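# Move two bottles from cart into fridge, close door

## Task

Lift each of the two bottles off the cart and leave both standing upright inside the refrigerator, then close the refrigerator door completely. At the end the cart must be resting on its wheels and the robot must be upright, neither fallen nor leaning. A glass bottle that drops any real distance fails the task, and so does swinging the fridge door hard in either direction. Anything that stays in place only because the robot is still holding or pressing it does not count.

## Robot and tools

Robot: TidyBot++, a single-arm mobile manipulator. The base is 0.54 m long, 0.50 m wide and 0.38 m tall, driven by four powered casters. On top sits one seven-joint arm ending in a two-finger parallel gripper. The shoulder is 0.12 m ahead of the base centre and 0.68 m up. Cameras: base_camera (fixed on the base, looking forward) and wrist_camera (fisheye, looking wherever the hand points).

Frames: the base frame has its origin on the floor below the base centre, x ahead, y to the left, z up. hand_pose is reported in this frame and marks the point between the finger pads; its z axis runs out along the fingers and the fingers close along its y axis. The odometry frame is where the base frame was when the scene began. base_odometry counts wheel rotation only, so wheel slip shows up as movement; heading is positive leftward, range -3.142 to 3.142. base_tilt is in degrees, positive when leaning forward or right. Expect about a degree of fixed bias and a few centimetres and degrees of drift over many moves.

execute_actions(actions, cameras): actions is a list holding one action or nothing (empty just reports state and images). An action may have base, joints, or both, plus optional speeds. base takes exactly one relative command, an offset from where the base last reported itself: translate_m (metres, forward positive, -2 to 2), strafe_m (metres, left positive, -2 to 2) or rotate_rad (radians, counter-clockwise seen from above positive, -6.3 to 6.3). joints is a dictionary of absolute targets by name: joint_1_rad (any angle; positive turns the arm clockwise from above, opposite to heading), joint_2_rad shoulder -2.249 to 2.249, joint_3_rad any angle, joint_4_rad elbow -2.579 to 2.579, joint_5_rad any angle, joint_6_rad wrist -2.099 to 2.099, joint_7_rad any angle (hand down: positive is counter-clockwise from above; at 1.57 the fingers open left/right), gripper_pos 0 (open, about 85 mm gap) to 1 (closed). Unbounded joints go the short way, so turn more than half a revolution in steps. speeds caps top speed for that action only: translate_m/strafe_m 0.05 to 0.5 m/s, rotate_rad 0.1 to 1.57 rad/s (maximums are the defaults). A base move needing over 8.667 s is refused; no action runs beyond 15 s. Unknown keys or out-of-range numbers cause refusal with no motion. cameras: list of base_camera, wrist_camera or all; omit/null for all, [] for none.

Arm geometry: upper arm 0.42 m, forearm 0.31 m, hand 0.31 m to the hand point. With joint_1_rad 0, joint_3_rad 3.14 and joint_5_rad 0 the arm stays in the base's forward vertical plane. Angles from vertical (forward positive): upper arm = joint_2_rad, forearm = joint_2_rad - joint_4_rad, hand = that minus joint_6_rad. Reach forward = sum of length·sin, height = sum of length·cos, relative to the shoulder. A downward-pointing hand reaches at most about 0.94 m high, only near the base. The arm starts folded, hand down, sticking up to 0.08 m beyond the base front. Closed fingertips extend about 20 mm past the hand point.

Other tools: wait(seconds, 0 to 10) sends nothing new and returns state and images. zoom_image(camera, region [x0,y0,x1,y1] pixels, at most 504x504) enlarges part of the latest full image; base_camera is 644x364, wrist_camera 644x476. read_manual(section) returns only licence text. finished_scene(scene) ends the current scene irreversibly and reports success; the goal must already hold and remain true. A reply without a tool call ends everything.

Result lines: base_status and joint_status report how each motion ended. done: reached (for the base, wheels turned the commanded amount, possibly slipping or blocked short). off_target: stopped away from target and may still push. contact_stop/time_out: target dropped, holding in place. joint command not followed plus cause: a self-collision check withheld the arm targets (the gripper still acts); withheld joints show not_followed and may be retried later. on_its_own lists uncommanded motion. motor_effort gives percent of motor maximum, peak in brackets, noisy and biased. Motor temperatures list per joint; MOTOR HOT from 60 °C, and at 75 °C an OVER-TEMPERATURE FAULT lets the arm sag, joints reading limit_stop_at_motor_heat (resend). ARM HIT means a hard self or base impact. gripper_pos 1 reporting done means nothing grasped; off_target means an object stopped the fingers.

Accuracy: friction and load leave joints slightly short; correct by sending last command + (desired - measured). Loads make the arm sag; while holding something never command a joint to its current reading. Joints omitted from an action may still push toward older targets.

Hazards: a stop occurs after a torque fault (joints 1-4 limit 104.5 N m, 5-7 limit 51.3 N m): the arm and gripper freeze for 10 s and the rest of the call is skipped, while the base continues. Driving while the arm is snagged around 0.8 m or higher can topple the robot; sideways force on a raised hand can lift wheels; back away or retract to level it. A blocked base keeps pushing hard. No check stops the arm hitting the base. The robot holds its last command while you are composing a reply. Objects may occasionally be nudged. Avoid dropping bottles, slamming the door, tipping the cart, and shoving things hard.

Each tool is called in YAML: its name, and indented under it one key for each argument.

## Session

execute_actions:
  actions: []

Scene clock: 0.00 s.
Motor temperatures (°C, as the motors report them): [34 36 30 33 37 43 40]
base_odometry: x=+0.000 y=+0.000 heading=+0.000 (m, m, rad; odometry frame)
base_tilt: forward=-0.1 right=+0.3 (deg)
base_status: not commanded
joint_positions: joint_1_rad=-0.020 joint_2_rad=-0.346 joint_3_rad=+3.132 joint_4_rad=-2.552 joint_5_rad=-0.029 joint_6_rad=-0.871 joint_7_rad=+1.547 gripper_pos=+0.000
joint_status: not commanded
motor_effort: joint_1_rad=+1 joint_2_rad=-2 joint_3_rad=+0 joint_4_rad=+15 joint_5_rad=-1 joint_6_rad=+2 joint_7_rad=+0 (%)
hand_pose: x=+0.2491 y=+0.0119 z=+0.5805 quat_wxyz=(-0.011, +0.999, -0.006, +0.032) (m; base frame)
pictures: base_camera, wrist_camera
Images, in order (width x height): base_camera 644x364, wrist_camera 644x476.

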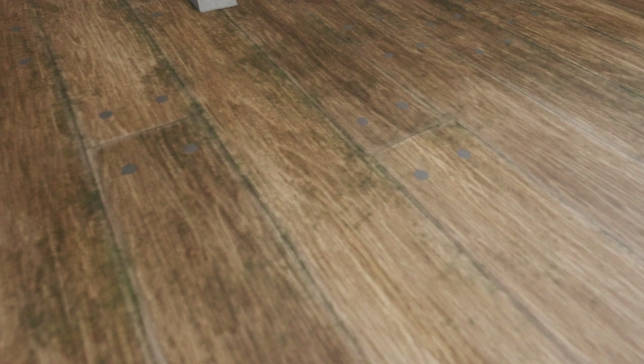

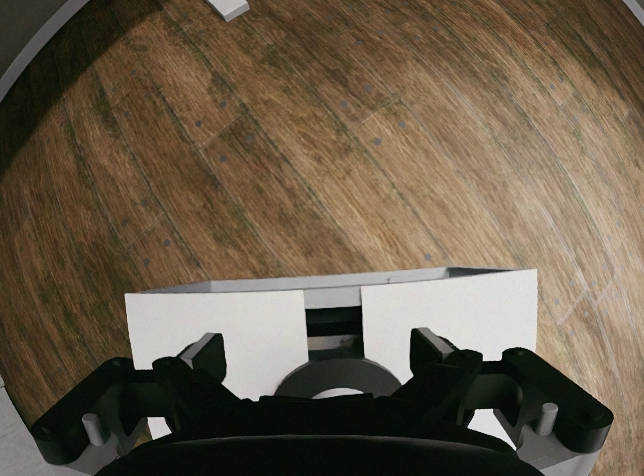

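execute_actions:
  actions:
    - {"joints":{"joint_6_rad":0.4}}
  cameras: ["wrist_camera"]

execute_actions:
  actions:
    - {"base":{"rotate_rad":2.1}}
  cameras: ["wrist_camera"]

execute_actions:
  actions:
    - {"base":{"rotate_rad":2.1}}
  cameras: ["wrist_camera"]

Scene clock: 10.13 s.
Motor temperatures (°C, as the motors report them): [34 36 30 34 37 43 40]
base_odometry: x=+0.000 y=+0.000 heading=+0.000 (m, m, rad; odometry frame)
base_tilt: forward=-0.1 right=+0.4 (deg)
base_status: not commanded
joint_positions: joint_1_rad=-0.020 joint_2_rad=-0.346 joint_3_rad=+3.132 joint_4_rad=-2.551 joint_5_rad=-0.029 joint_6_rad=+0.389 joint_7_rad=+1.547 gripper_pos=+0.000
joint_status: all done
motor_effort: joint_1_rad=+0(1) joint_2_rad=-6(6) joint_3_rad=+1(1) joint_4_rad=+17(18) joint_5_rad=-1(1) joint_6_rad=+9(10) joint_7_rad=+0(0) (%)
hand_pose: x=+0.5312 y=+0.0105 z=+0.8157 quat_wxyz=(-0.019, +0.788, -0.011, +0.615) (m; base frame)
pictures: wrist_camera
Images, in order (width x height): wrist_camera 644x476.

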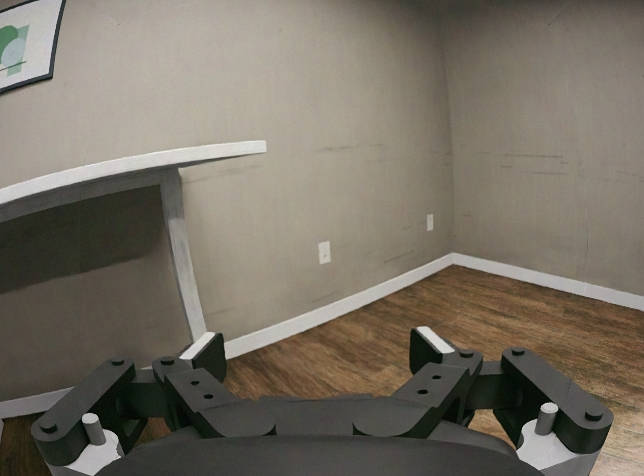

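Scene clock: 12.97 s.
Motor temperatures (°C, as the motors report them): [34 36 30 34 37 43 40]
base_odometry: x=+0.000 y=+0.000 heading=+2.100 (m, m, rad; odometry frame)
base_tilt: forward=-0.1 right=+0.4 (deg)
base_status: done
joint_positions: joint_1_rad=-0.020 joint_2_rad=-0.346 joint_3_rad=+3.132 joint_4_rad=-2.551 joint_5_rad=-0.029 joint_6_rad=+0.389 joint_7_rad=+1.547 gripper_pos=+0.000
joint_status: not commanded
motor_effort: joint_1_rad=+0(2) joint_2_rad=-6(8) joint_3_rad=+0(3) joint_4_rad=+17(17) joint_5_rad=-1(1) joint_6_rad=+9(9) joint_7_rad=+0(0) (%)
hand_pose: x=+0.5312 y=+0.0105 z=+0.8157 quat_wxyz=(-0.019, +0.788, -0.011, +0.615) (m; base frame)
pictures: wrist_camera
Images, in order (width x height): wrist_camera 644x476.

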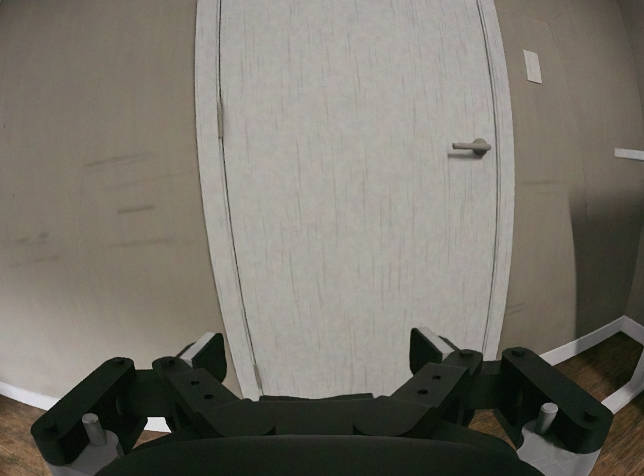

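Scene clock: 15.60 s.
Motor temperatures (°C, as the motors report them): [34 36 30 34 37 43 40]
base_odometry: x=+0.000 y=+0.000 heading=-2.084 (m, m, rad; odometry frame)
base_tilt: forward=-0.1 right=+0.4 (deg)
base_status: done
joint_positions: joint_1_rad=-0.020 joint_2_rad=-0.346 joint_3_rad=+3.132 joint_4_rad=-2.551 joint_5_rad=-0.029 joint_6_rad=+0.389 joint_7_rad=+1.547 gripper_pos=+0.000
joint_status: not commanded
motor_effort: joint_1_rad=+0(1) joint_2_rad=-5(7) joint_3_rad=+0(1) joint_4_rad=+17(17) joint_5_rad=-1(1) joint_6_rad=+9(9) joint_7_rad=+0(0) (%)
hand_pose: x=+0.5312 y=+0.0105 z=+0.8157 quat_wxyz=(-0.019, +0.788, -0.011, +0.615) (m; base frame)
pictures: wrist_camera
Images, in order (width x height): wrist_camera 644x476.

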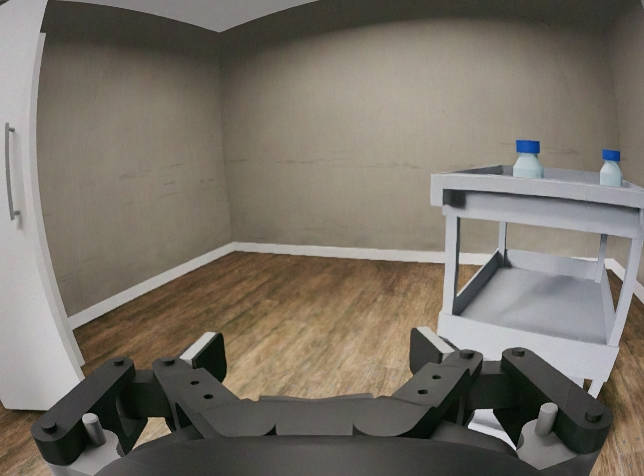

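execute_actions:
  actions:
    - {"base":{"rotate_rad":0.9}}

execute_actions:
  actions:
    - {"base":{"rotate_rad":-1.6}}

Scene clock: 20.50 s.
Motor temperatures (°C, as the motors report them): [34 36 30 34 37 43 40]
base_odometry: x=+0.000 y=+0.000 heading=-1.185 (m, m, rad; odometry frame)
base_tilt: forward=-0.1 right=+0.5 (deg)
base_status: done
joint_positions: joint_1_rad=-0.020 joint_2_rad=-0.346 joint_3_rad=+3.132 joint_4_rad=-2.551 joint_5_rad=-0.029 joint_6_rad=+0.389 joint_7_rad=+1.547 gripper_pos=+0.000
joint_status: not commanded
motor_effort: joint_1_rad=+1(0) joint_2_rad=-6(7) joint_3_rad=+0(1) joint_4_rad=+17(17) joint_5_rad=-1(1) joint_6_rad=+9(9) joint_7_rad=+0(0) (%)
hand_pose: x=+0.5312 y=+0.0105 z=+0.8157 quat_wxyz=(-0.019, +0.788, -0.011, +0.615) (m; base frame)
pictures: base_camera, wrist_camera
Images, in order (width x height): base_camera 644x364, wrist_camera 644x476.

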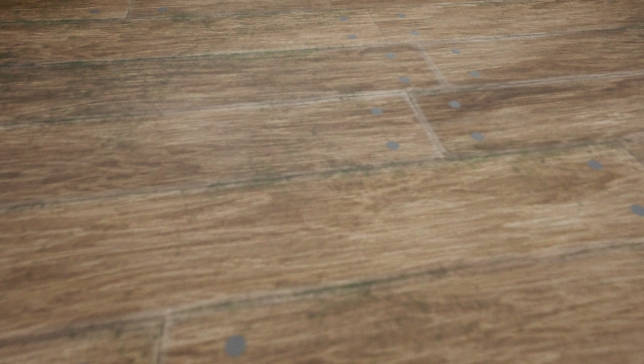

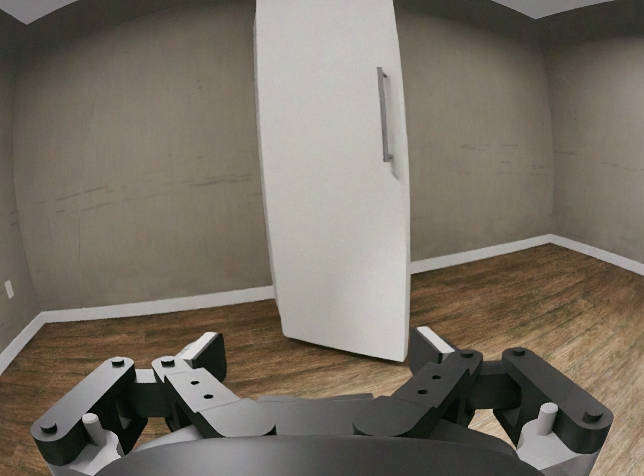

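Scene clock: 22.90 s.
Motor temperatures (°C, as the motors report them): [34 36 30 34 37 43 40]
base_odometry: x=+0.000 y=+0.000 heading=-2.784 (m, m, rad; odometry frame)
base_tilt: forward=-0.2 right=+0.3 (deg)
base_status: done
joint_positions: joint_1_rad=-0.020 joint_2_rad=-0.346 joint_3_rad=+3.132 joint_4_rad=-2.551 joint_5_rad=-0.029 joint_6_rad=+0.389 joint_7_rad=+1.547 gripper_pos=+0.000
joint_status: not commanded
motor_effort: joint_1_rad=+1(1) joint_2_rad=-6(6) joint_3_rad=+1(2) joint_4_rad=+17(17) joint_5_rad=-1(0) joint_6_rad=+9(9) joint_7_rad=+0(0) (%)
hand_pose: x=+0.5312 y=+0.0105 z=+0.8157 quat_wxyz=(-0.019, +0.788, -0.011, +0.615) (m; base frame)
pictures: base_camera, wrist_camera
Images, in order (width x height): base_camera 644x364, wrist_camera 644x476.

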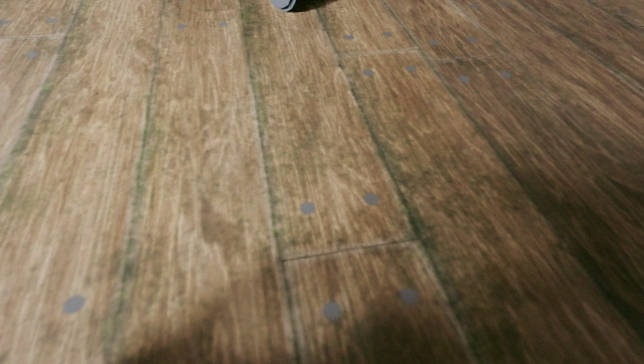

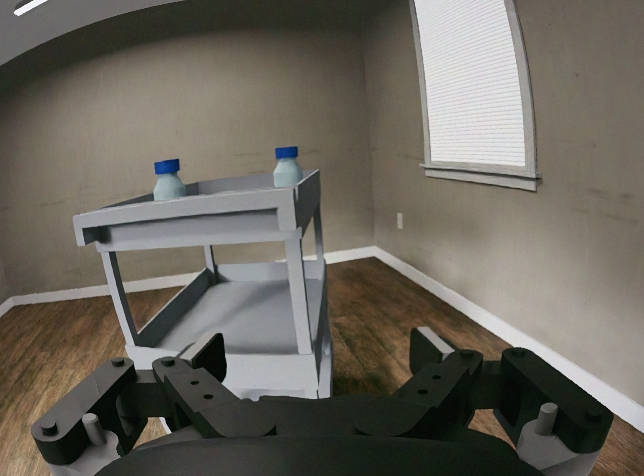

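execute_actions:
  actions:
    - {"base":{"rotate_rad":-0.358},"joints":{"joint_2_rad":-0.1,"joint_4_rad":-2.2,"joint_6_rad":0.2,"joint_1_rad":0,"joint_7_rad":1.57}}
  cameras: []

execute_actions:
  actions:
    - {"base":{"strafe_m":0.7}}

Scene clock: 37.60 s.
Motor temperatures (°C, as the motors report them): [34 36 30 34 37 43 40]
base_odometry: x=+0.000 y=+0.000 heading=+3.142 (m, m, rad; odometry frame)
base_tilt: forward=+0.0 right=+0.4 (deg)
base_status: done
joint_positions: joint_1_rad=-0.016 joint_2_rad=-0.110 joint_3_rad=+3.132 joint_4_rad=-2.209 joint_5_rad=-0.029 joint_6_rad=+0.233 joint_7_rad=+1.547 gripper_pos=+0.000
joint_status: all done
motor_effort: joint_1_rad=+0(1) joint_2_rad=-14(15) joint_3_rad=+0(2) joint_4_rad=+18(18) joint_5_rad=-1(1) joint_6_rad=+9(9) joint_7_rad=+0(0) (%)
hand_pose: x=+0.6418 y=+0.0129 z=+0.8512 quat_wxyz=(-0.020, +0.803, -0.012, +0.595) (m; base frame)
pictures: none
No camera images: the call's "cameras" was empty. Leave "cameras" out to get every camera's image.

Scene clock: 40.37 s.
Motor temperatures (°C, as the motors report them): [34 36 30 34 37 43 40]
base_odometry: x=-0.002 y=-0.700 heading=+3.141 (m, m, rad; odometry frame)
base_tilt: forward=-0.2 right=+0.4 (deg)
base_status: done
joint_positions: joint_1_rad=-0.014 joint_2_rad=-0.110 joint_3_rad=+3.132 joint_4_rad=-2.209 joint_5_rad=-0.029 joint_6_rad=+0.233 joint_7_rad=+1.547 gripper_pos=+0.000
joint_status: not commanded
motor_effort: joint_1_rad=+1(2) joint_2_rad=-14(14) joint_3_rad=+0(2) joint_4_rad=+18(18) joint_5_rad=-1(1) joint_6_rad=+9(9) joint_7_rad=+0(0) (%)
hand_pose: x=+0.6418 y=+0.0120 z=+0.8511 quat_wxyz=(-0.020, +0.803, -0.013, +0.595) (m; base frame)
pictures: base_camera, wrist_camera
Images, in order (width x height): base_camera 644x364, wrist_camera 644x476.

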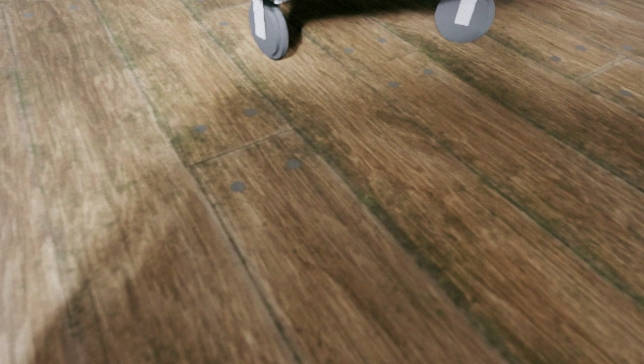

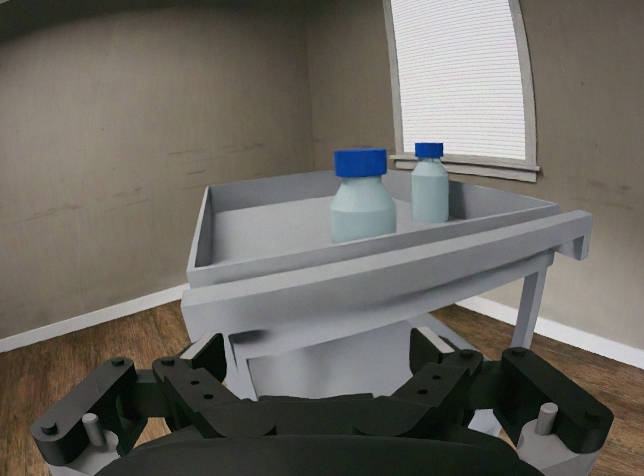

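execute_actions:
  actions:
    - {"base":{"strafe_m":-0.035},"joints":{"joint_4_rad":-2.11,"joint_6_rad":0.2}}
  cameras: []

execute_actions:
  actions:
    - {"base":{"translate_m":0.1},"speeds":{"translate_m":0.15}}

Scene clock: 53.53 s.
Motor temperatures (°C, as the motors report them): [34 36 30 34 37 43 40]
base_odometry: x=-0.002 y=-0.665 heading=+3.141 (m, m, rad; odometry frame)
base_tilt: forward=-0.2 right=+0.3 (deg)
base_status: done
joint_positions: joint_1_rad=-0.011 joint_2_rad=-0.110 joint_3_rad=+3.132 joint_4_rad=-2.111 joint_5_rad=-0.029 joint_6_rad=+0.230 joint_7_rad=+1.547 gripper_pos=+0.000
joint_status: all done
motor_effort: joint_1_rad=+1(2) joint_2_rad=-16(16) joint_3_rad=+0(2) joint_4_rad=+19(20) joint_5_rad=-1(1) joint_6_rad=+10(10) joint_7_rad=+0(0) (%)
hand_pose: x=+0.6633 y=+0.0106 z=+0.9072 quat_wxyz=(-0.020, +0.774, -0.014, +0.633) (m; base frame)
pictures: none
No camera images: the call's "cameras" was empty. Leave "cameras" out to get every camera's image.

Scene clock: 54.87 s.
Motor temperatures (°C, as the motors report them): [34 36 30 34 37 43 40]
base_odometry: x=-0.102 y=-0.665 heading=+3.141 (m, m, rad; odometry frame)
base_tilt: forward=-0.1 right=+0.4 (deg)
base_status: done
joint_positions: joint_1_rad=-0.011 joint_2_rad=-0.105 joint_3_rad=+3.132 joint_4_rad=-2.111 joint_5_rad=-0.029 joint_6_rad=+0.229 joint_7_rad=+1.547 gripper_pos=+0.000
joint_status: not commanded
motor_effort: joint_1_rad=+0(0) joint_2_rad=-16(18) joint_3_rad=+0(0) joint_4_rad=+19(20) joint_5_rad=-1(1) joint_6_rad=+9(10) joint_7_rad=+0(0) (%)
hand_pose: x=+0.6644 y=+0.0106 z=+0.9041 quat_wxyz=(-0.020, +0.776, -0.014, +0.630) (m; base frame)
pictures: base_camera, wrist_camera
Images, in order (width x height): base_camera 644x364, wrist_camera 644x476.

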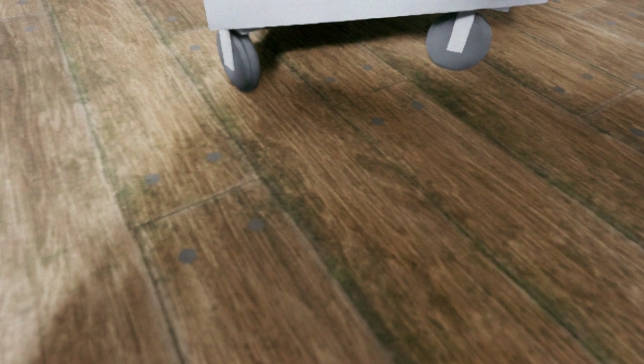

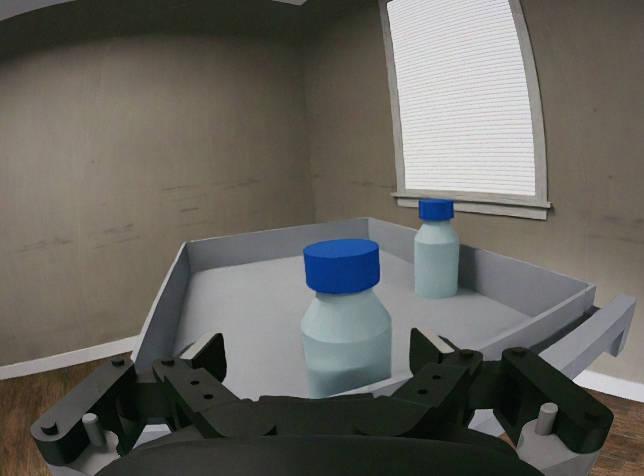

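execute_actions:
  actions:
    - {"base":{"strafe_m":-0.012},"joints":{"joint_6_rad":0.27}}
  cameras: []

execute_actions:
  actions:
    - {"base":{"translate_m":0.1},"speeds":{"translate_m":0.1}}
  cameras: ["wrist_camera"]

Scene clock: 68.73 s.
Motor temperatures (°C, as the motors report them): [34 37 30 34 37 43 40]
base_odometry: x=-0.102 y=-0.653 heading=+3.141 (m, m, rad; odometry frame)
base_tilt: forward=-0.1 right=+0.4 (deg)
base_status: done
joint_positions: joint_1_rad=-0.010 joint_2_rad=-0.105 joint_3_rad=+3.132 joint_4_rad=-2.111 joint_5_rad=-0.029 joint_6_rad=+0.242 joint_7_rad=+1.547 gripper_pos=+0.000
joint_status: all done
motor_effort: joint_1_rad=+0(2) joint_2_rad=-15(17) joint_3_rad=+0(2) joint_4_rad=+19(19) joint_5_rad=-1(1) joint_6_rad=+9(10) joint_7_rad=+0(0) (%)
hand_pose: x=+0.6652 y=+0.0099 z=+0.9080 quat_wxyz=(-0.020, +0.772, -0.015, +0.635) (m; base frame)
pictures: none
No camera images: the call's "cameras" was empty. Leave "cameras" out to get every camera's image.

Scene clock: 70.30 s.
Motor temperatures (°C, as the motors report them): [34 37 30 34 37 43 40]
base_odometry: x=-0.202 y=-0.653 heading=+3.141 (m, m, rad; odometry frame)
base_tilt: forward=-0.1 right=+0.4 (deg)
base_status: done
joint_positions: joint_1_rad=-0.010 joint_2_rad=-0.103 joint_3_rad=+3.132 joint_4_rad=-2.111 joint_5_rad=-0.029 joint_6_rad=+0.242 joint_7_rad=+1.547 gripper_pos=+0.000
joint_status: not commanded
motor_effort: joint_1_rad=+1(2) joint_2_rad=-15(18) joint_3_rad=+0(1) joint_4_rad=+19(20) joint_5_rad=-1(1) joint_6_rad=+9(10) joint_7_rad=+0(0) (%)
hand_pose: x=+0.6658 y=+0.0099 z=+0.9068 quat_wxyz=(-0.020, +0.773, -0.015, +0.634) (m; base frame)
pictures: wrist_camera
Images, in order (width x height): wrist_camera 644x476.

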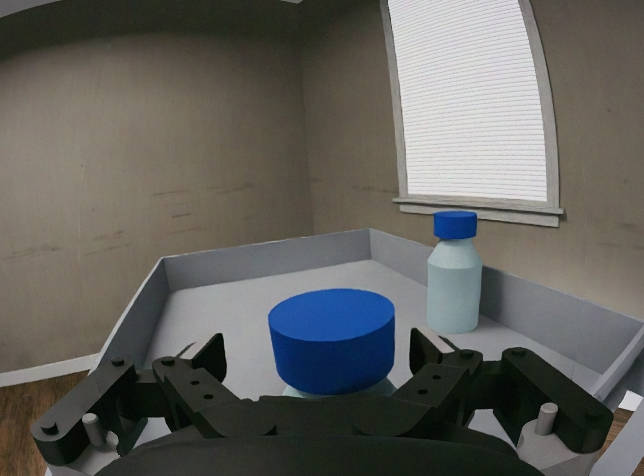

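execute_actions:
  actions:
    - {"base":{"strafe_m":-0.006},"joints":{"joint_6_rad":0.16}}
  cameras: []

execute_actions:
  actions:
    - {"base":{"translate_m":0.04},"speeds":{"translate_m":0.1}}
  cameras: ["wrist_camera"]

Scene clock: 80.70 s.
Motor temperatures (°C, as the motors report them): [34 37 30 34 37 43 40]
base_odometry: x=-0.202 y=-0.647 heading=+3.141 (m, m, rad; odometry frame)
base_tilt: forward=-0.1 right=+0.4 (deg)
base_status: done
joint_positions: joint_1_rad=-0.010 joint_2_rad=-0.103 joint_3_rad=+3.132 joint_4_rad=-2.111 joint_5_rad=-0.029 joint_6_rad=+0.186 joint_7_rad=+1.547 gripper_pos=+0.000
joint_status: all done
motor_effort: joint_1_rad=+2(3) joint_2_rad=-16(17) joint_3_rad=+0(3) joint_4_rad=+19(20) joint_5_rad=-1(0) joint_6_rad=+9(9) joint_7_rad=+0(0) (%)
hand_pose: x=+0.6619 y=+0.0103 z=+0.8896 quat_wxyz=(-0.019, +0.790, -0.015, +0.612) (m; base frame)
pictures: none
No camera images: the call's "cameras" was empty. Leave "cameras" out to get every camera's image.

Scene clock: 81.67 s.
Motor temperatures (°C, as the motors report them): [34 37 30 34 37 43 40]
base_odometry: x=-0.242 y=-0.647 heading=+3.141 (m, m, rad; odometry frame)
base_tilt: forward=-0.1 right=+0.3 (deg)
base_status: done
joint_positions: joint_1_rad=-0.010 joint_2_rad=-0.103 joint_3_rad=+3.132 joint_4_rad=-2.111 joint_5_rad=-0.029 joint_6_rad=+0.186 joint_7_rad=+1.547 gripper_pos=+0.000
joint_status: not commanded
motor_effort: joint_1_rad=+0(2) joint_2_rad=-14(17) joint_3_rad=+0(2) joint_4_rad=+19(20) joint_5_rad=-1(1) joint_6_rad=+9(9) joint_7_rad=+0(0) (%)
hand_pose: x=+0.6619 y=+0.0103 z=+0.8896 quat_wxyz=(-0.019, +0.790, -0.015, +0.612) (m; base frame)
pictures: wrist_camera
Images, in order (width x height): wrist_camera 644x476.

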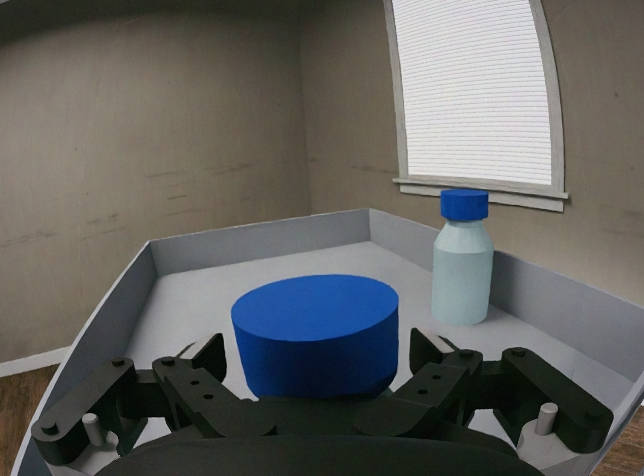

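execute_actions:
  actions:
    - {"base":{"translate_m":0.025},"speeds":{"translate_m":0.1}}
  cameras: ["wrist_camera"]

execute_actions:
  actions:
    - {"joints":{"gripper_pos":1}}
  cameras: ["wrist_camera"]

Scene clock: 89.00 s.
Motor temperatures (°C, as the motors report them): [34 37 30 34 37 43 40]
base_odometry: x=-0.267 y=-0.647 heading=+3.141 (m, m, rad; odometry frame)
base_tilt: forward=+0.0 right=+0.4 (deg)
base_status: done
joint_positions: joint_1_rad=-0.010 joint_2_rad=-0.103 joint_3_rad=+3.132 joint_4_rad=-2.108 joint_5_rad=-0.029 joint_6_rad=+0.186 joint_7_rad=+1.547 gripper_pos=+0.000
joint_status: not commanded
motor_effort: joint_1_rad=+0(0) joint_2_rad=-15(16) joint_3_rad=+0(1) joint_4_rad=+18(19) joint_5_rad=-1(1) joint_6_rad=+8(9) joint_7_rad=+0(0) (%)
hand_pose: x=+0.6624 y=+0.0103 z=+0.8916 quat_wxyz=(-0.020, +0.789, -0.015, +0.614) (m; base frame)
pictures: wrist_camera
Images, in order (width x height): wrist_camera 644x476.

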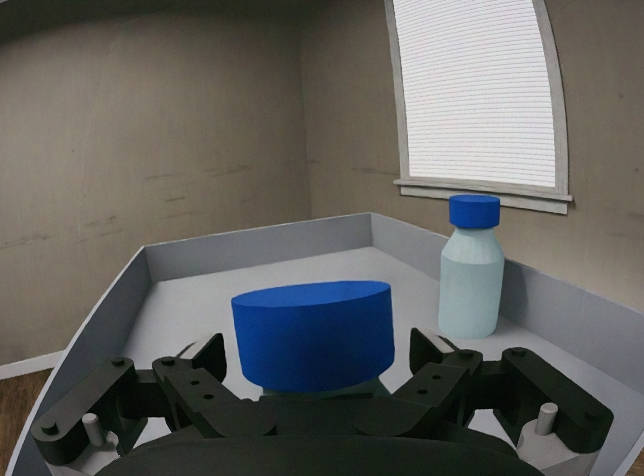

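Scene clock: 90.10 s.
Motor temperatures (°C, as the motors report them): [34 37 30 34 37 43 40]
base_odometry: x=-0.267 y=-0.647 heading=+3.141 (m, m, rad; odometry frame)
base_tilt: forward=-0.1 right=+0.4 (deg)
base_status: not commanded
joint_positions: joint_1_rad=-0.008 joint_2_rad=-0.107 joint_3_rad=+3.132 joint_4_rad=-2.104 joint_5_rad=-0.029 joint_6_rad=+0.184 joint_7_rad=+1.549 gripper_pos=+0.448
joint_status: gripper_pos off_target (ended at +0.448, target +1.000)
motor_effort: joint_1_rad=+0(3) joint_2_rad=-15(19) joint_3_rad=+0(3) joint_4_rad=+19(21) joint_5_rad=-1(2) joint_6_rad=+9(11) joint_7_rad=+0(1) (%)
hand_pose: x=+0.6623 y=+0.0093 z=+0.8951 quat_wxyz=(-0.018, +0.788, -0.014, +0.616) (m; base frame)
pictures: wrist_camera
Images, in order (width x height): wrist_camera 644x476.

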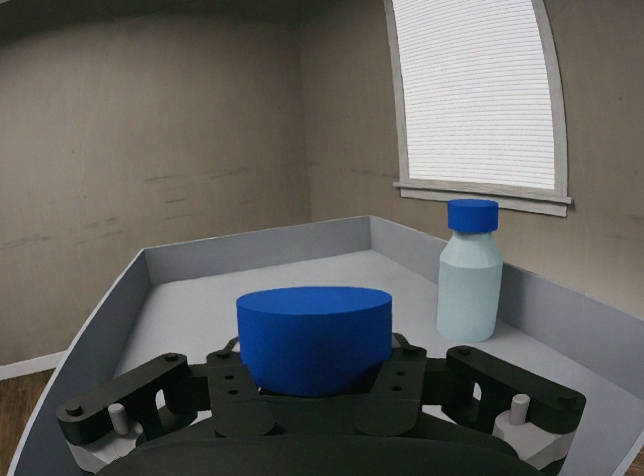

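execute_actions:
  actions:
    - {"joints":{"gripper_pos":0}}
  cameras: []

execute_actions:
  actions:
    - {"base":{"translate_m":-0.3},"speeds":{"translate_m":0.2}}
  cameras: ["wrist_camera"]

execute_actions:
  actions:
    - {"base":{"rotate_rad":1.9}}

Scene clock: 96.83 s.
Motor temperatures (°C, as the motors report them): [34 37 30 34 37 43 40]
base_odometry: x=-0.267 y=-0.647 heading=+3.141 (m, m, rad; odometry frame)
base_tilt: forward=-0.1 right=+0.3 (deg)
base_status: not commanded
joint_positions: joint_1_rad=-0.008 joint_2_rad=-0.107 joint_3_rad=+3.132 joint_4_rad=-2.106 joint_5_rad=-0.029 joint_6_rad=+0.184 joint_7_rad=+1.549 gripper_pos=+0.000
joint_status: all done
motor_effort: joint_1_rad=+1(2) joint_2_rad=-15(16) joint_3_rad=+0(1) joint_4_rad=+19(20) joint_5_rad=-1(1) joint_6_rad=+9(10) joint_7_rad=+0(0) (%)
hand_pose: x=+0.6620 y=+0.0092 z=+0.8941 quat_wxyz=(-0.018, +0.788, -0.014, +0.615) (m; base frame)
pictures: none
No camera images: the call's "cameras" was empty. Leave "cameras" out to get every camera's image.

Scene clock: 99.10 s.
Motor temperatures (°C, as the motors report them): [34 37 30 34 37 43 40]
base_odometry: x=+0.033 y=-0.647 heading=+3.141 (m, m, rad; odometry frame)
base_tilt: forward=-0.1 right=+0.3 (deg)
base_status: done
joint_positions: joint_1_rad=-0.008 joint_2_rad=-0.104 joint_3_rad=+3.132 joint_4_rad=-2.106 joint_5_rad=-0.029 joint_6_rad=+0.184 joint_7_rad=+1.549 gripper_pos=+0.000
joint_status: not commanded
motor_effort: joint_1_rad=+1(2) joint_2_rad=-16(18) joint_3_rad=+0(1) joint_4_rad=+19(20) joint_5_rad=-1(1) joint_6_rad=+9(10) joint_7_rad=+0(0) (%)
hand_pose: x=+0.6626 y=+0.0092 z=+0.8924 quat_wxyz=(-0.018, +0.789, -0.014, +0.614) (m; base frame)
pictures: wrist_camera
Images, in order (width x height): wrist_camera 644x476.

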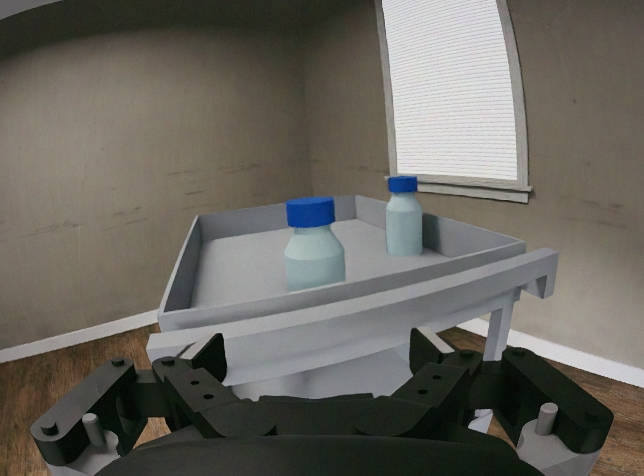

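Scene clock: 101.63 s.
Motor temperatures (°C, as the motors report them): [34 37 30 34 37 43 40]
base_odometry: x=+0.033 y=-0.647 heading=-1.243 (m, m, rad; odometry frame)
base_tilt: forward=-0.1 right=+0.5 (deg)
base_status: done
joint_positions: joint_1_rad=-0.007 joint_2_rad=-0.104 joint_3_rad=+3.132 joint_4_rad=-2.106 joint_5_rad=-0.029 joint_6_rad=+0.184 joint_7_rad=+1.549 gripper_pos=+0.000
joint_status: not commanded
motor_effort: joint_1_rad=+0(2) joint_2_rad=-14(18) joint_3_rad=+0(3) joint_4_rad=+19(19) joint_5_rad=-1(1) joint_6_rad=+9(9) joint_7_rad=+0(0) (%)
hand_pose: x=+0.6626 y=+0.0087 z=+0.8924 quat_wxyz=(-0.018, +0.789, -0.015, +0.614) (m; base frame)
pictures: base_camera, wrist_camera
Images, in order (width x height): base_camera 644x364, wrist_camera 644x476.

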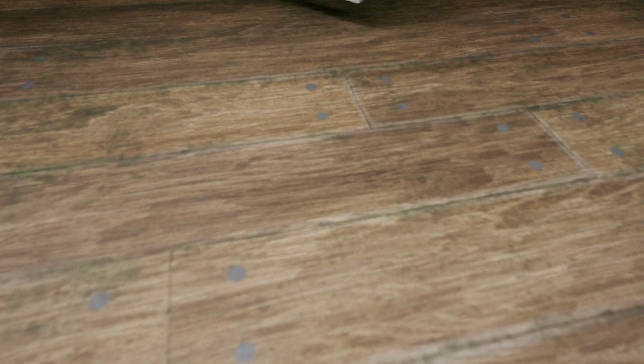

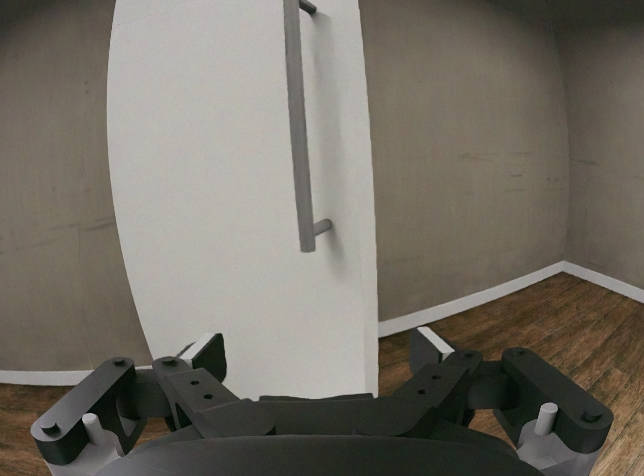

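execute_actions:
  actions:
    - {"base":{"rotate_rad":-0.55},"joints":{"joint_2_rad":-0.346,"joint_4_rad":-2.5,"joint_6_rad":0.4}}
  cameras: []

execute_actions:
  actions:
    - {"base":{"translate_m":0.6},"joints":{"joint_1_rad":-0.9}}

Scene clock: 114.00 s.
Motor temperatures (°C, as the motors report them): [34 37 30 34 37 43 40]
base_odometry: x=+0.033 y=-0.646 heading=-1.792 (m, m, rad; odometry frame)
base_tilt: forward=-0.1 right=+0.4 (deg)
base_status: done
joint_positions: joint_1_rad=-0.005 joint_2_rad=-0.335 joint_3_rad=+3.134 joint_4_rad=-2.492 joint_5_rad=-0.029 joint_6_rad=+0.367 joint_7_rad=+1.549 gripper_pos=+0.000
joint_status: all done
motor_effort: joint_1_rad=+1(2) joint_2_rad=-7(15) joint_3_rad=+0(2) joint_4_rad=+18(19) joint_5_rad=-1(0) joint_6_rad=+10(10) joint_7_rad=+0(0) (%)
hand_pose: x=+0.5462 y=+0.0039 z=+0.8371 quat_wxyz=(-0.014, +0.780, -0.017, +0.625) (m; base frame)
pictures: none
No camera images: the call's "cameras" was empty. Leave "cameras" out to get every camera's image.

Scene clock: 116.57 s.
Motor temperatures (°C, as the motors report them): [34 37 30 34 37 43 40]
base_odometry: x=-0.098 y=-1.232 heading=-1.791 (m, m, rad; odometry frame)
base_tilt: forward=+0.0 right=+0.4 (deg)
base_status: done
joint_positions: joint_1_rad=-0.879 joint_2_rad=-0.338 joint_3_rad=+3.134 joint_4_rad=-2.493 joint_5_rad=-0.029 joint_6_rad=+0.368 joint_7_rad=+1.549 gripper_pos=+0.000
joint_status: all done
motor_effort: joint_1_rad=+1(1) joint_2_rad=-7(8) joint_3_rad=+0(1) joint_4_rad=+18(18) joint_5_rad=-1(1) joint_6_rad=+9(9) joint_7_rad=+0(0) (%)
hand_pose: x=+0.3900 y=+0.3294 z=+0.8386 quat_wxyz=(-0.278, +0.713, +0.314, +0.562) (m; base frame)
pictures: base_camera, wrist_camera
Images, in order (width x height): base_camera 644x364, wrist_camera 644x476.

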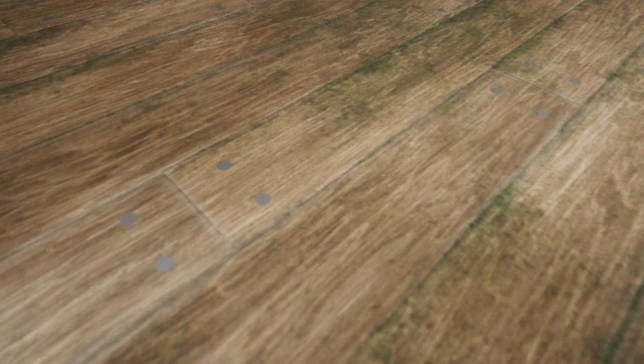

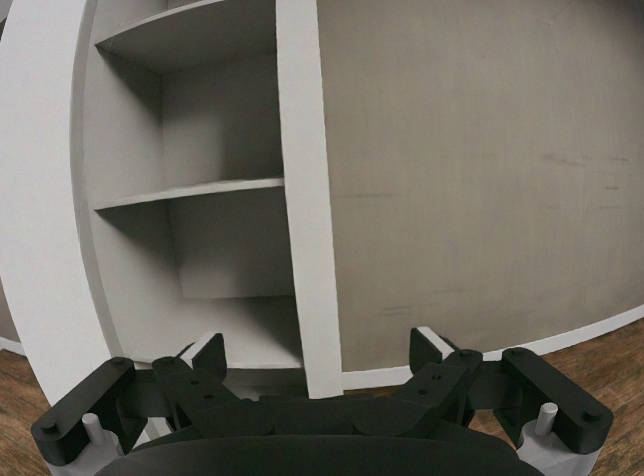

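execute_actions:
  actions:
    - {"base":{"rotate_rad":0.66},"joints":{"joint_1_rad":0}}

Scene clock: 135.00 s.
Motor temperatures (°C, as the motors report them): [34 37 30 34 37 43 40]
base_odometry: x=-0.099 y=-1.232 heading=-1.132 (m, m, rad; odometry frame)
base_tilt: forward=-0.2 right=+0.4 (deg)
base_status: done
joint_positions: joint_1_rad=-0.020 joint_2_rad=-0.354 joint_3_rad=+3.144 joint_4_rad=-2.504 joint_5_rad=-0.030 joint_6_rad=+0.369 joint_7_rad=+1.549 gripper_pos=+0.000
joint_status: all done
motor_effort: joint_1_rad=+1(13) joint_2_rad=-6(8) joint_3_rad=+0(12) joint_4_rad=+18(28) joint_5_rad=-1(4) joint_6_rad=+9(12) joint_7_rad=+0(0) (%)
hand_pose: x=+0.5406 y=+0.0055 z=+0.8397 quat_wxyz=(-0.017, +0.777, -0.016, +0.629) (m; base frame)
pictures: base_camera, wrist_camera
Images, in order (width x height): base_camera 644x364, wrist_camera 644x476.

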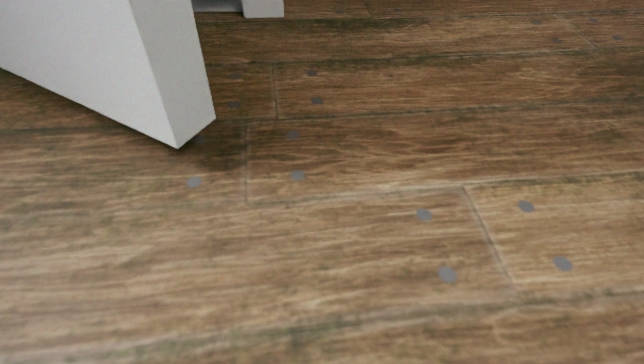

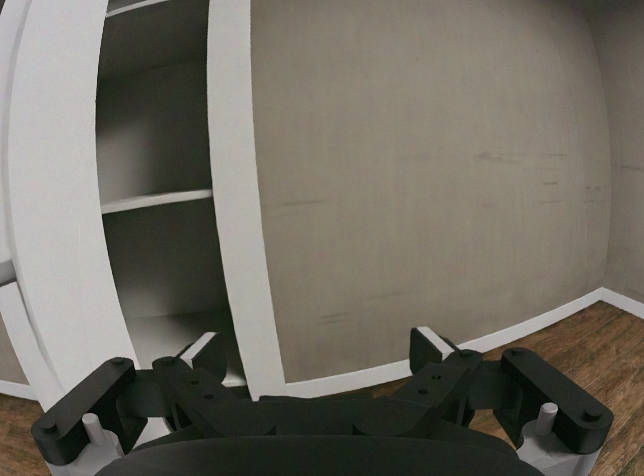

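execute_actions:
  actions:
    - {"base":{"strafe_m":-0.15},"joints":{"gripper_pos":1}}
  cameras: []

execute_actions:
  actions:
    - {"base":{"translate_m":0.2},"joints":{"joint_2_rad":-0.1,"joint_4_rad":-2.11,"joint_6_rad":0.3},"speeds":{"translate_m":0.15}}
  cameras: []

execute_actions:
  actions:
    - {"base":{"rotate_rad":0.6},"speeds":{"rotate_rad":0.15}}

Scene clock: 151.77 s.
Motor temperatures (°C, as the motors report them): [34 37 30 34 37 43 40]
base_odometry: x=-0.234 y=-1.296 heading=-1.130 (m, m, rad; odometry frame)
base_tilt: forward=-0.1 right=+0.4 (deg)
base_status: done
joint_positions: joint_1_rad=-0.018 joint_2_rad=-0.354 joint_3_rad=+3.143 joint_4_rad=-2.504 joint_5_rad=-0.030 joint_6_rad=+0.369 joint_7_rad=+1.549 gripper_pos=+0.999
joint_status: all done
motor_effort: joint_1_rad=+1(1) joint_2_rad=-6(7) joint_3_rad=+0(1) joint_4_rad=+18(18) joint_5_rad=+0(0) joint_6_rad=+9(9) joint_7_rad=+0(0) (%)
hand_pose: x=+0.5406 y=+0.0051 z=+0.8397 quat_wxyz=(-0.017, +0.777, -0.016, +0.629) (m; base frame)
pictures: none
No camera images: the call's "cameras" was empty. Leave "cameras" out to get every camera's image.

Scene clock: 153.77 s.
Motor temperatures (°C, as the motors report them): [34 37 30 34 37 43 40]
base_odometry: x=-0.149 y=-1.477 heading=-1.131 (m, m, rad; odometry frame)
base_tilt: forward=-0.1 right=+0.5 (deg)
base_status: done
joint_positions: joint_1_rad=-0.018 joint_2_rad=-0.107 joint_3_rad=+3.143 joint_4_rad=-2.118 joint_5_rad=-0.030 joint_6_rad=+0.332 joint_7_rad=+1.549 gripper_pos=+0.999
joint_status: all done
motor_effort: joint_1_rad=+1(2) joint_2_rad=-15(17) joint_3_rad=+0(2) joint_4_rad=+19(20) joint_5_rad=-1(1) joint_6_rad=+9(9) joint_7_rad=+0(0) (%)
hand_pose: x=+0.6680 y=+0.0076 z=+0.9328 quat_wxyz=(-0.019, +0.744, -0.016, +0.668) (m; base frame)
pictures: none
No camera images: the call's "cameras" was empty. Leave "cameras" out to get every camera's image.

Scene clock: 158.20 s.
Motor temperatures (°C, as the motors report them): [34 37 30 34 37 43 40]
base_odometry: x=-0.149 y=-1.477 heading=-0.531 (m, m, rad; odometry frame)
base_tilt: forward=-0.1 right=+0.4 (deg)
base_status: done
joint_positions: joint_1_rad=-0.016 joint_2_rad=-0.107 joint_3_rad=+3.142 joint_4_rad=-2.118 joint_5_rad=-0.030 joint_6_rad=+0.332 joint_7_rad=+1.549 gripper_pos=+0.999
joint_status: not commanded
motor_effort: joint_1_rad=+1(2) joint_2_rad=-16(17) joint_3_rad=+0(2) joint_4_rad=+19(19) joint_5_rad=-1(0) joint_6_rad=+9(10) joint_7_rad=+0(0) (%)
hand_pose: x=+0.6680 y=+0.0069 z=+0.9328 quat_wxyz=(-0.018, +0.744, -0.016, +0.668) (m; base frame)
pictures: base_camera, wrist_camera
Images, in order (width x height): base_camera 644x364, wrist_camera 644x476.

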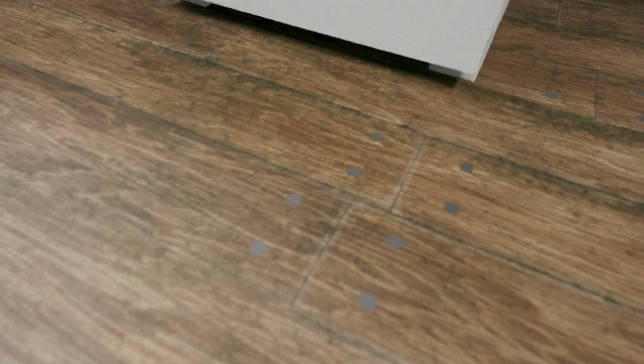

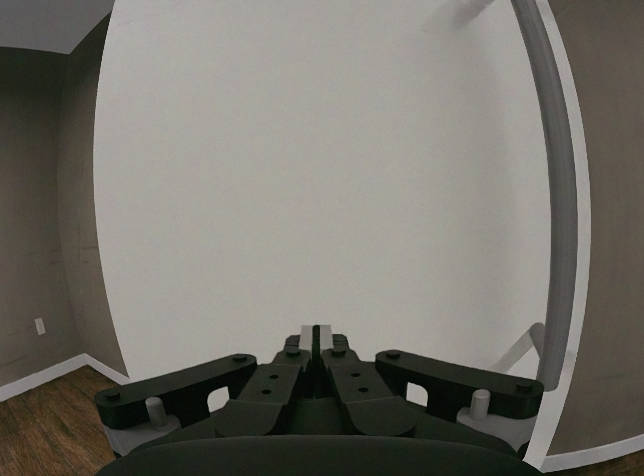

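execute_actions:
  actions:
    - {"base":{"rotate_rad":-0.59}}
  cameras: []

execute_actions:
  actions:
    - {"base":{"translate_m":-0.15}}
  cameras: []

execute_actions:
  actions:
    - {"base":{"strafe_m":0.3},"joints":{"joint_4_rad":-1.83,"joint_6_rad":0.14,"gripper_pos":0}}

Scene clock: 172.53 s.
Motor temperatures (°C, as the motors report them): [34 37 30 34 37 43 40]
base_odometry: x=-0.149 y=-1.477 heading=-1.119 (m, m, rad; odometry frame)
base_tilt: forward=-0.1 right=+0.4 (deg)
base_status: done
joint_positions: joint_1_rad=-0.008 joint_2_rad=-0.107 joint_3_rad=+3.139 joint_4_rad=-2.118 joint_5_rad=-0.030 joint_6_rad=+0.332 joint_7_rad=+1.549 gripper_pos=+0.999
joint_status: not commanded
motor_effort: joint_1_rad=+0(1) joint_2_rad=-16(16) joint_3_rad=+0(2) joint_4_rad=+19(19) joint_5_rad=-1(0) joint_6_rad=+9(9) joint_7_rad=+0(0) (%)
hand_pose: x=+0.6680 y=+0.0040 z=+0.9328 quat_wxyz=(-0.016, +0.744, -0.018, +0.668) (m; base frame)
pictures: none
No camera images: the call's "cameras" was empty. Leave "cameras" out to get every camera's image.

Scene clock: 174.00 s.
Motor temperatures (°C, as the motors report them): [34 37 30 34 37 43 40]
base_odometry: x=-0.215 y=-1.342 heading=-1.120 (m, m, rad; odometry frame)
base_tilt: forward=-0.1 right=+0.4 (deg)
base_status: done
joint_positions: joint_1_rad=-0.008 joint_2_rad=-0.107 joint_3_rad=+3.139 joint_4_rad=-2.117 joint_5_rad=-0.030 joint_6_rad=+0.331 joint_7_rad=+1.549 gripper_pos=+0.999
joint_status: not commanded
motor_effort: joint_1_rad=+1(0) joint_2_rad=-15(19) joint_3_rad=+0(1) joint_4_rad=+19(20) joint_5_rad=-1(1) joint_6_rad=+10(10) joint_7_rad=+0(0) (%)
hand_pose: x=+0.6681 y=+0.0040 z=+0.9328 quat_wxyz=(-0.016, +0.744, -0.018, +0.667) (m; base frame)
pictures: none
No camera images: the call's "cameras" was empty. Leave "cameras" out to get every camera's image.

Scene clock: 175.93 s.
Motor temperatures (°C, as the motors report them): [34 37 30 34 37 43 40]
base_odometry: x=+0.055 y=-1.211 heading=-1.120 (m, m, rad; odometry frame)
base_tilt: forward=-0.2 right=+0.4 (deg)
base_status: done
joint_positions: joint_1_rad=-0.008 joint_2_rad=-0.107 joint_3_rad=+3.136 joint_4_rad=-1.836 joint_5_rad=-0.030 joint_6_rad=+0.173 joint_7_rad=+1.549 gripper_pos=+0.000
joint_status: all done
motor_effort: joint_1_rad=+0(3) joint_2_rad=-16(17) joint_3_rad=+0(3) joint_4_rad=+20(20) joint_5_rad=-1(1) joint_6_rad=+9(9) joint_7_rad=+0(0) (%)
hand_pose: x=+0.6958 y=+0.0078 z=+1.0553 quat_wxyz=(-0.021, +0.702, -0.015, +0.712) (m; base frame)
pictures: base_camera, wrist_camera
Images, in order (width x height): base_camera 644x364, wrist_camera 644x476.

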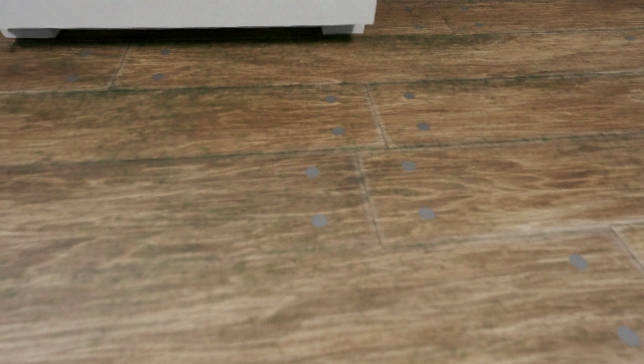

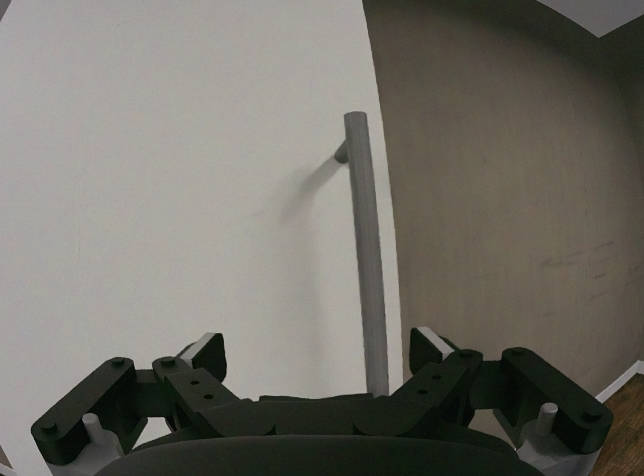

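execute_actions:
  actions:
    - {"base":{"strafe_m":-0.06}}
  cameras: []

execute_actions:
  actions:
    - {"base":{"translate_m":0.18},"speeds":{"translate_m":0.15}}

Scene clock: 183.13 s.
Motor temperatures (°C, as the motors report them): [34 37 30 34 37 43 40]
base_odometry: x=+0.001 y=-1.238 heading=-1.121 (m, m, rad; odometry frame)
base_tilt: forward=-0.1 right=+0.4 (deg)
base_status: done
joint_positions: joint_1_rad=-0.007 joint_2_rad=-0.107 joint_3_rad=+3.136 joint_4_rad=-1.836 joint_5_rad=-0.030 joint_6_rad=+0.173 joint_7_rad=+1.549 gripper_pos=+0.000
joint_status: not commanded
motor_effort: joint_1_rad=+0(2) joint_2_rad=-16(17) joint_3_rad=+0(3) joint_4_rad=+20(20) joint_5_rad=-1(1) joint_6_rad=+9(10) joint_7_rad=+0(0) (%)
hand_pose: x=+0.6958 y=+0.0074 z=+1.0552 quat_wxyz=(-0.021, +0.702, -0.015, +0.712) (m; base frame)
pictures: none
No camera images: the call's "cameras" was empty. Leave "cameras" out to get every camera's image.

Scene clock: 185.07 s.
Motor temperatures (°C, as the motors report them): [34 37 30 34 37 43 40]
base_odometry: x=+0.080 y=-1.399 heading=-1.121 (m, m, rad; odometry frame)
base_tilt: forward=-0.1 right=+0.4 (deg)
base_status: done
joint_positions: joint_1_rad=-0.007 joint_2_rad=-0.150 joint_3_rad=+3.136 joint_4_rad=-1.862 joint_5_rad=-0.030 joint_6_rad=+0.143 joint_7_rad=+1.549 gripper_pos=+0.000
joint_status: not commanded
motor_effort: joint_1_rad=+0(2) joint_2_rad=-3(17) joint_3_rad=+0(2) joint_4_rad=+27(32) joint_5_rad=-2(1) joint_6_rad=+13(16) joint_7_rad=+0(0) (%)
hand_pose: x=+0.6784 y=+0.0075 z=+1.0542 quat_wxyz=(-0.021, +0.706, -0.015, +0.707) (m; base frame)
pictures: base_camera, wrist_camera
Images, in order (width x height): base_camera 644x364, wrist_camera 644x476.

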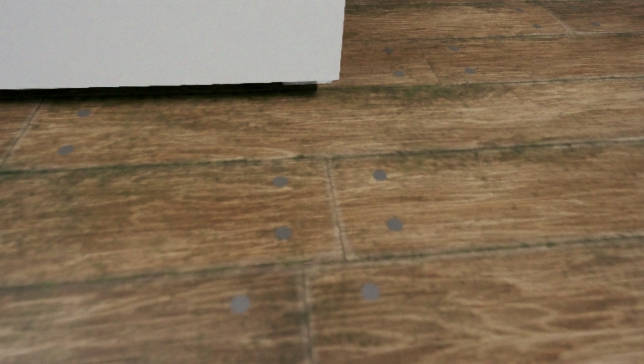

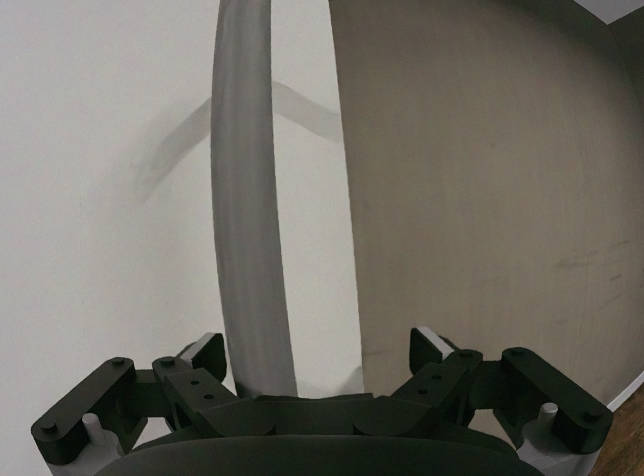

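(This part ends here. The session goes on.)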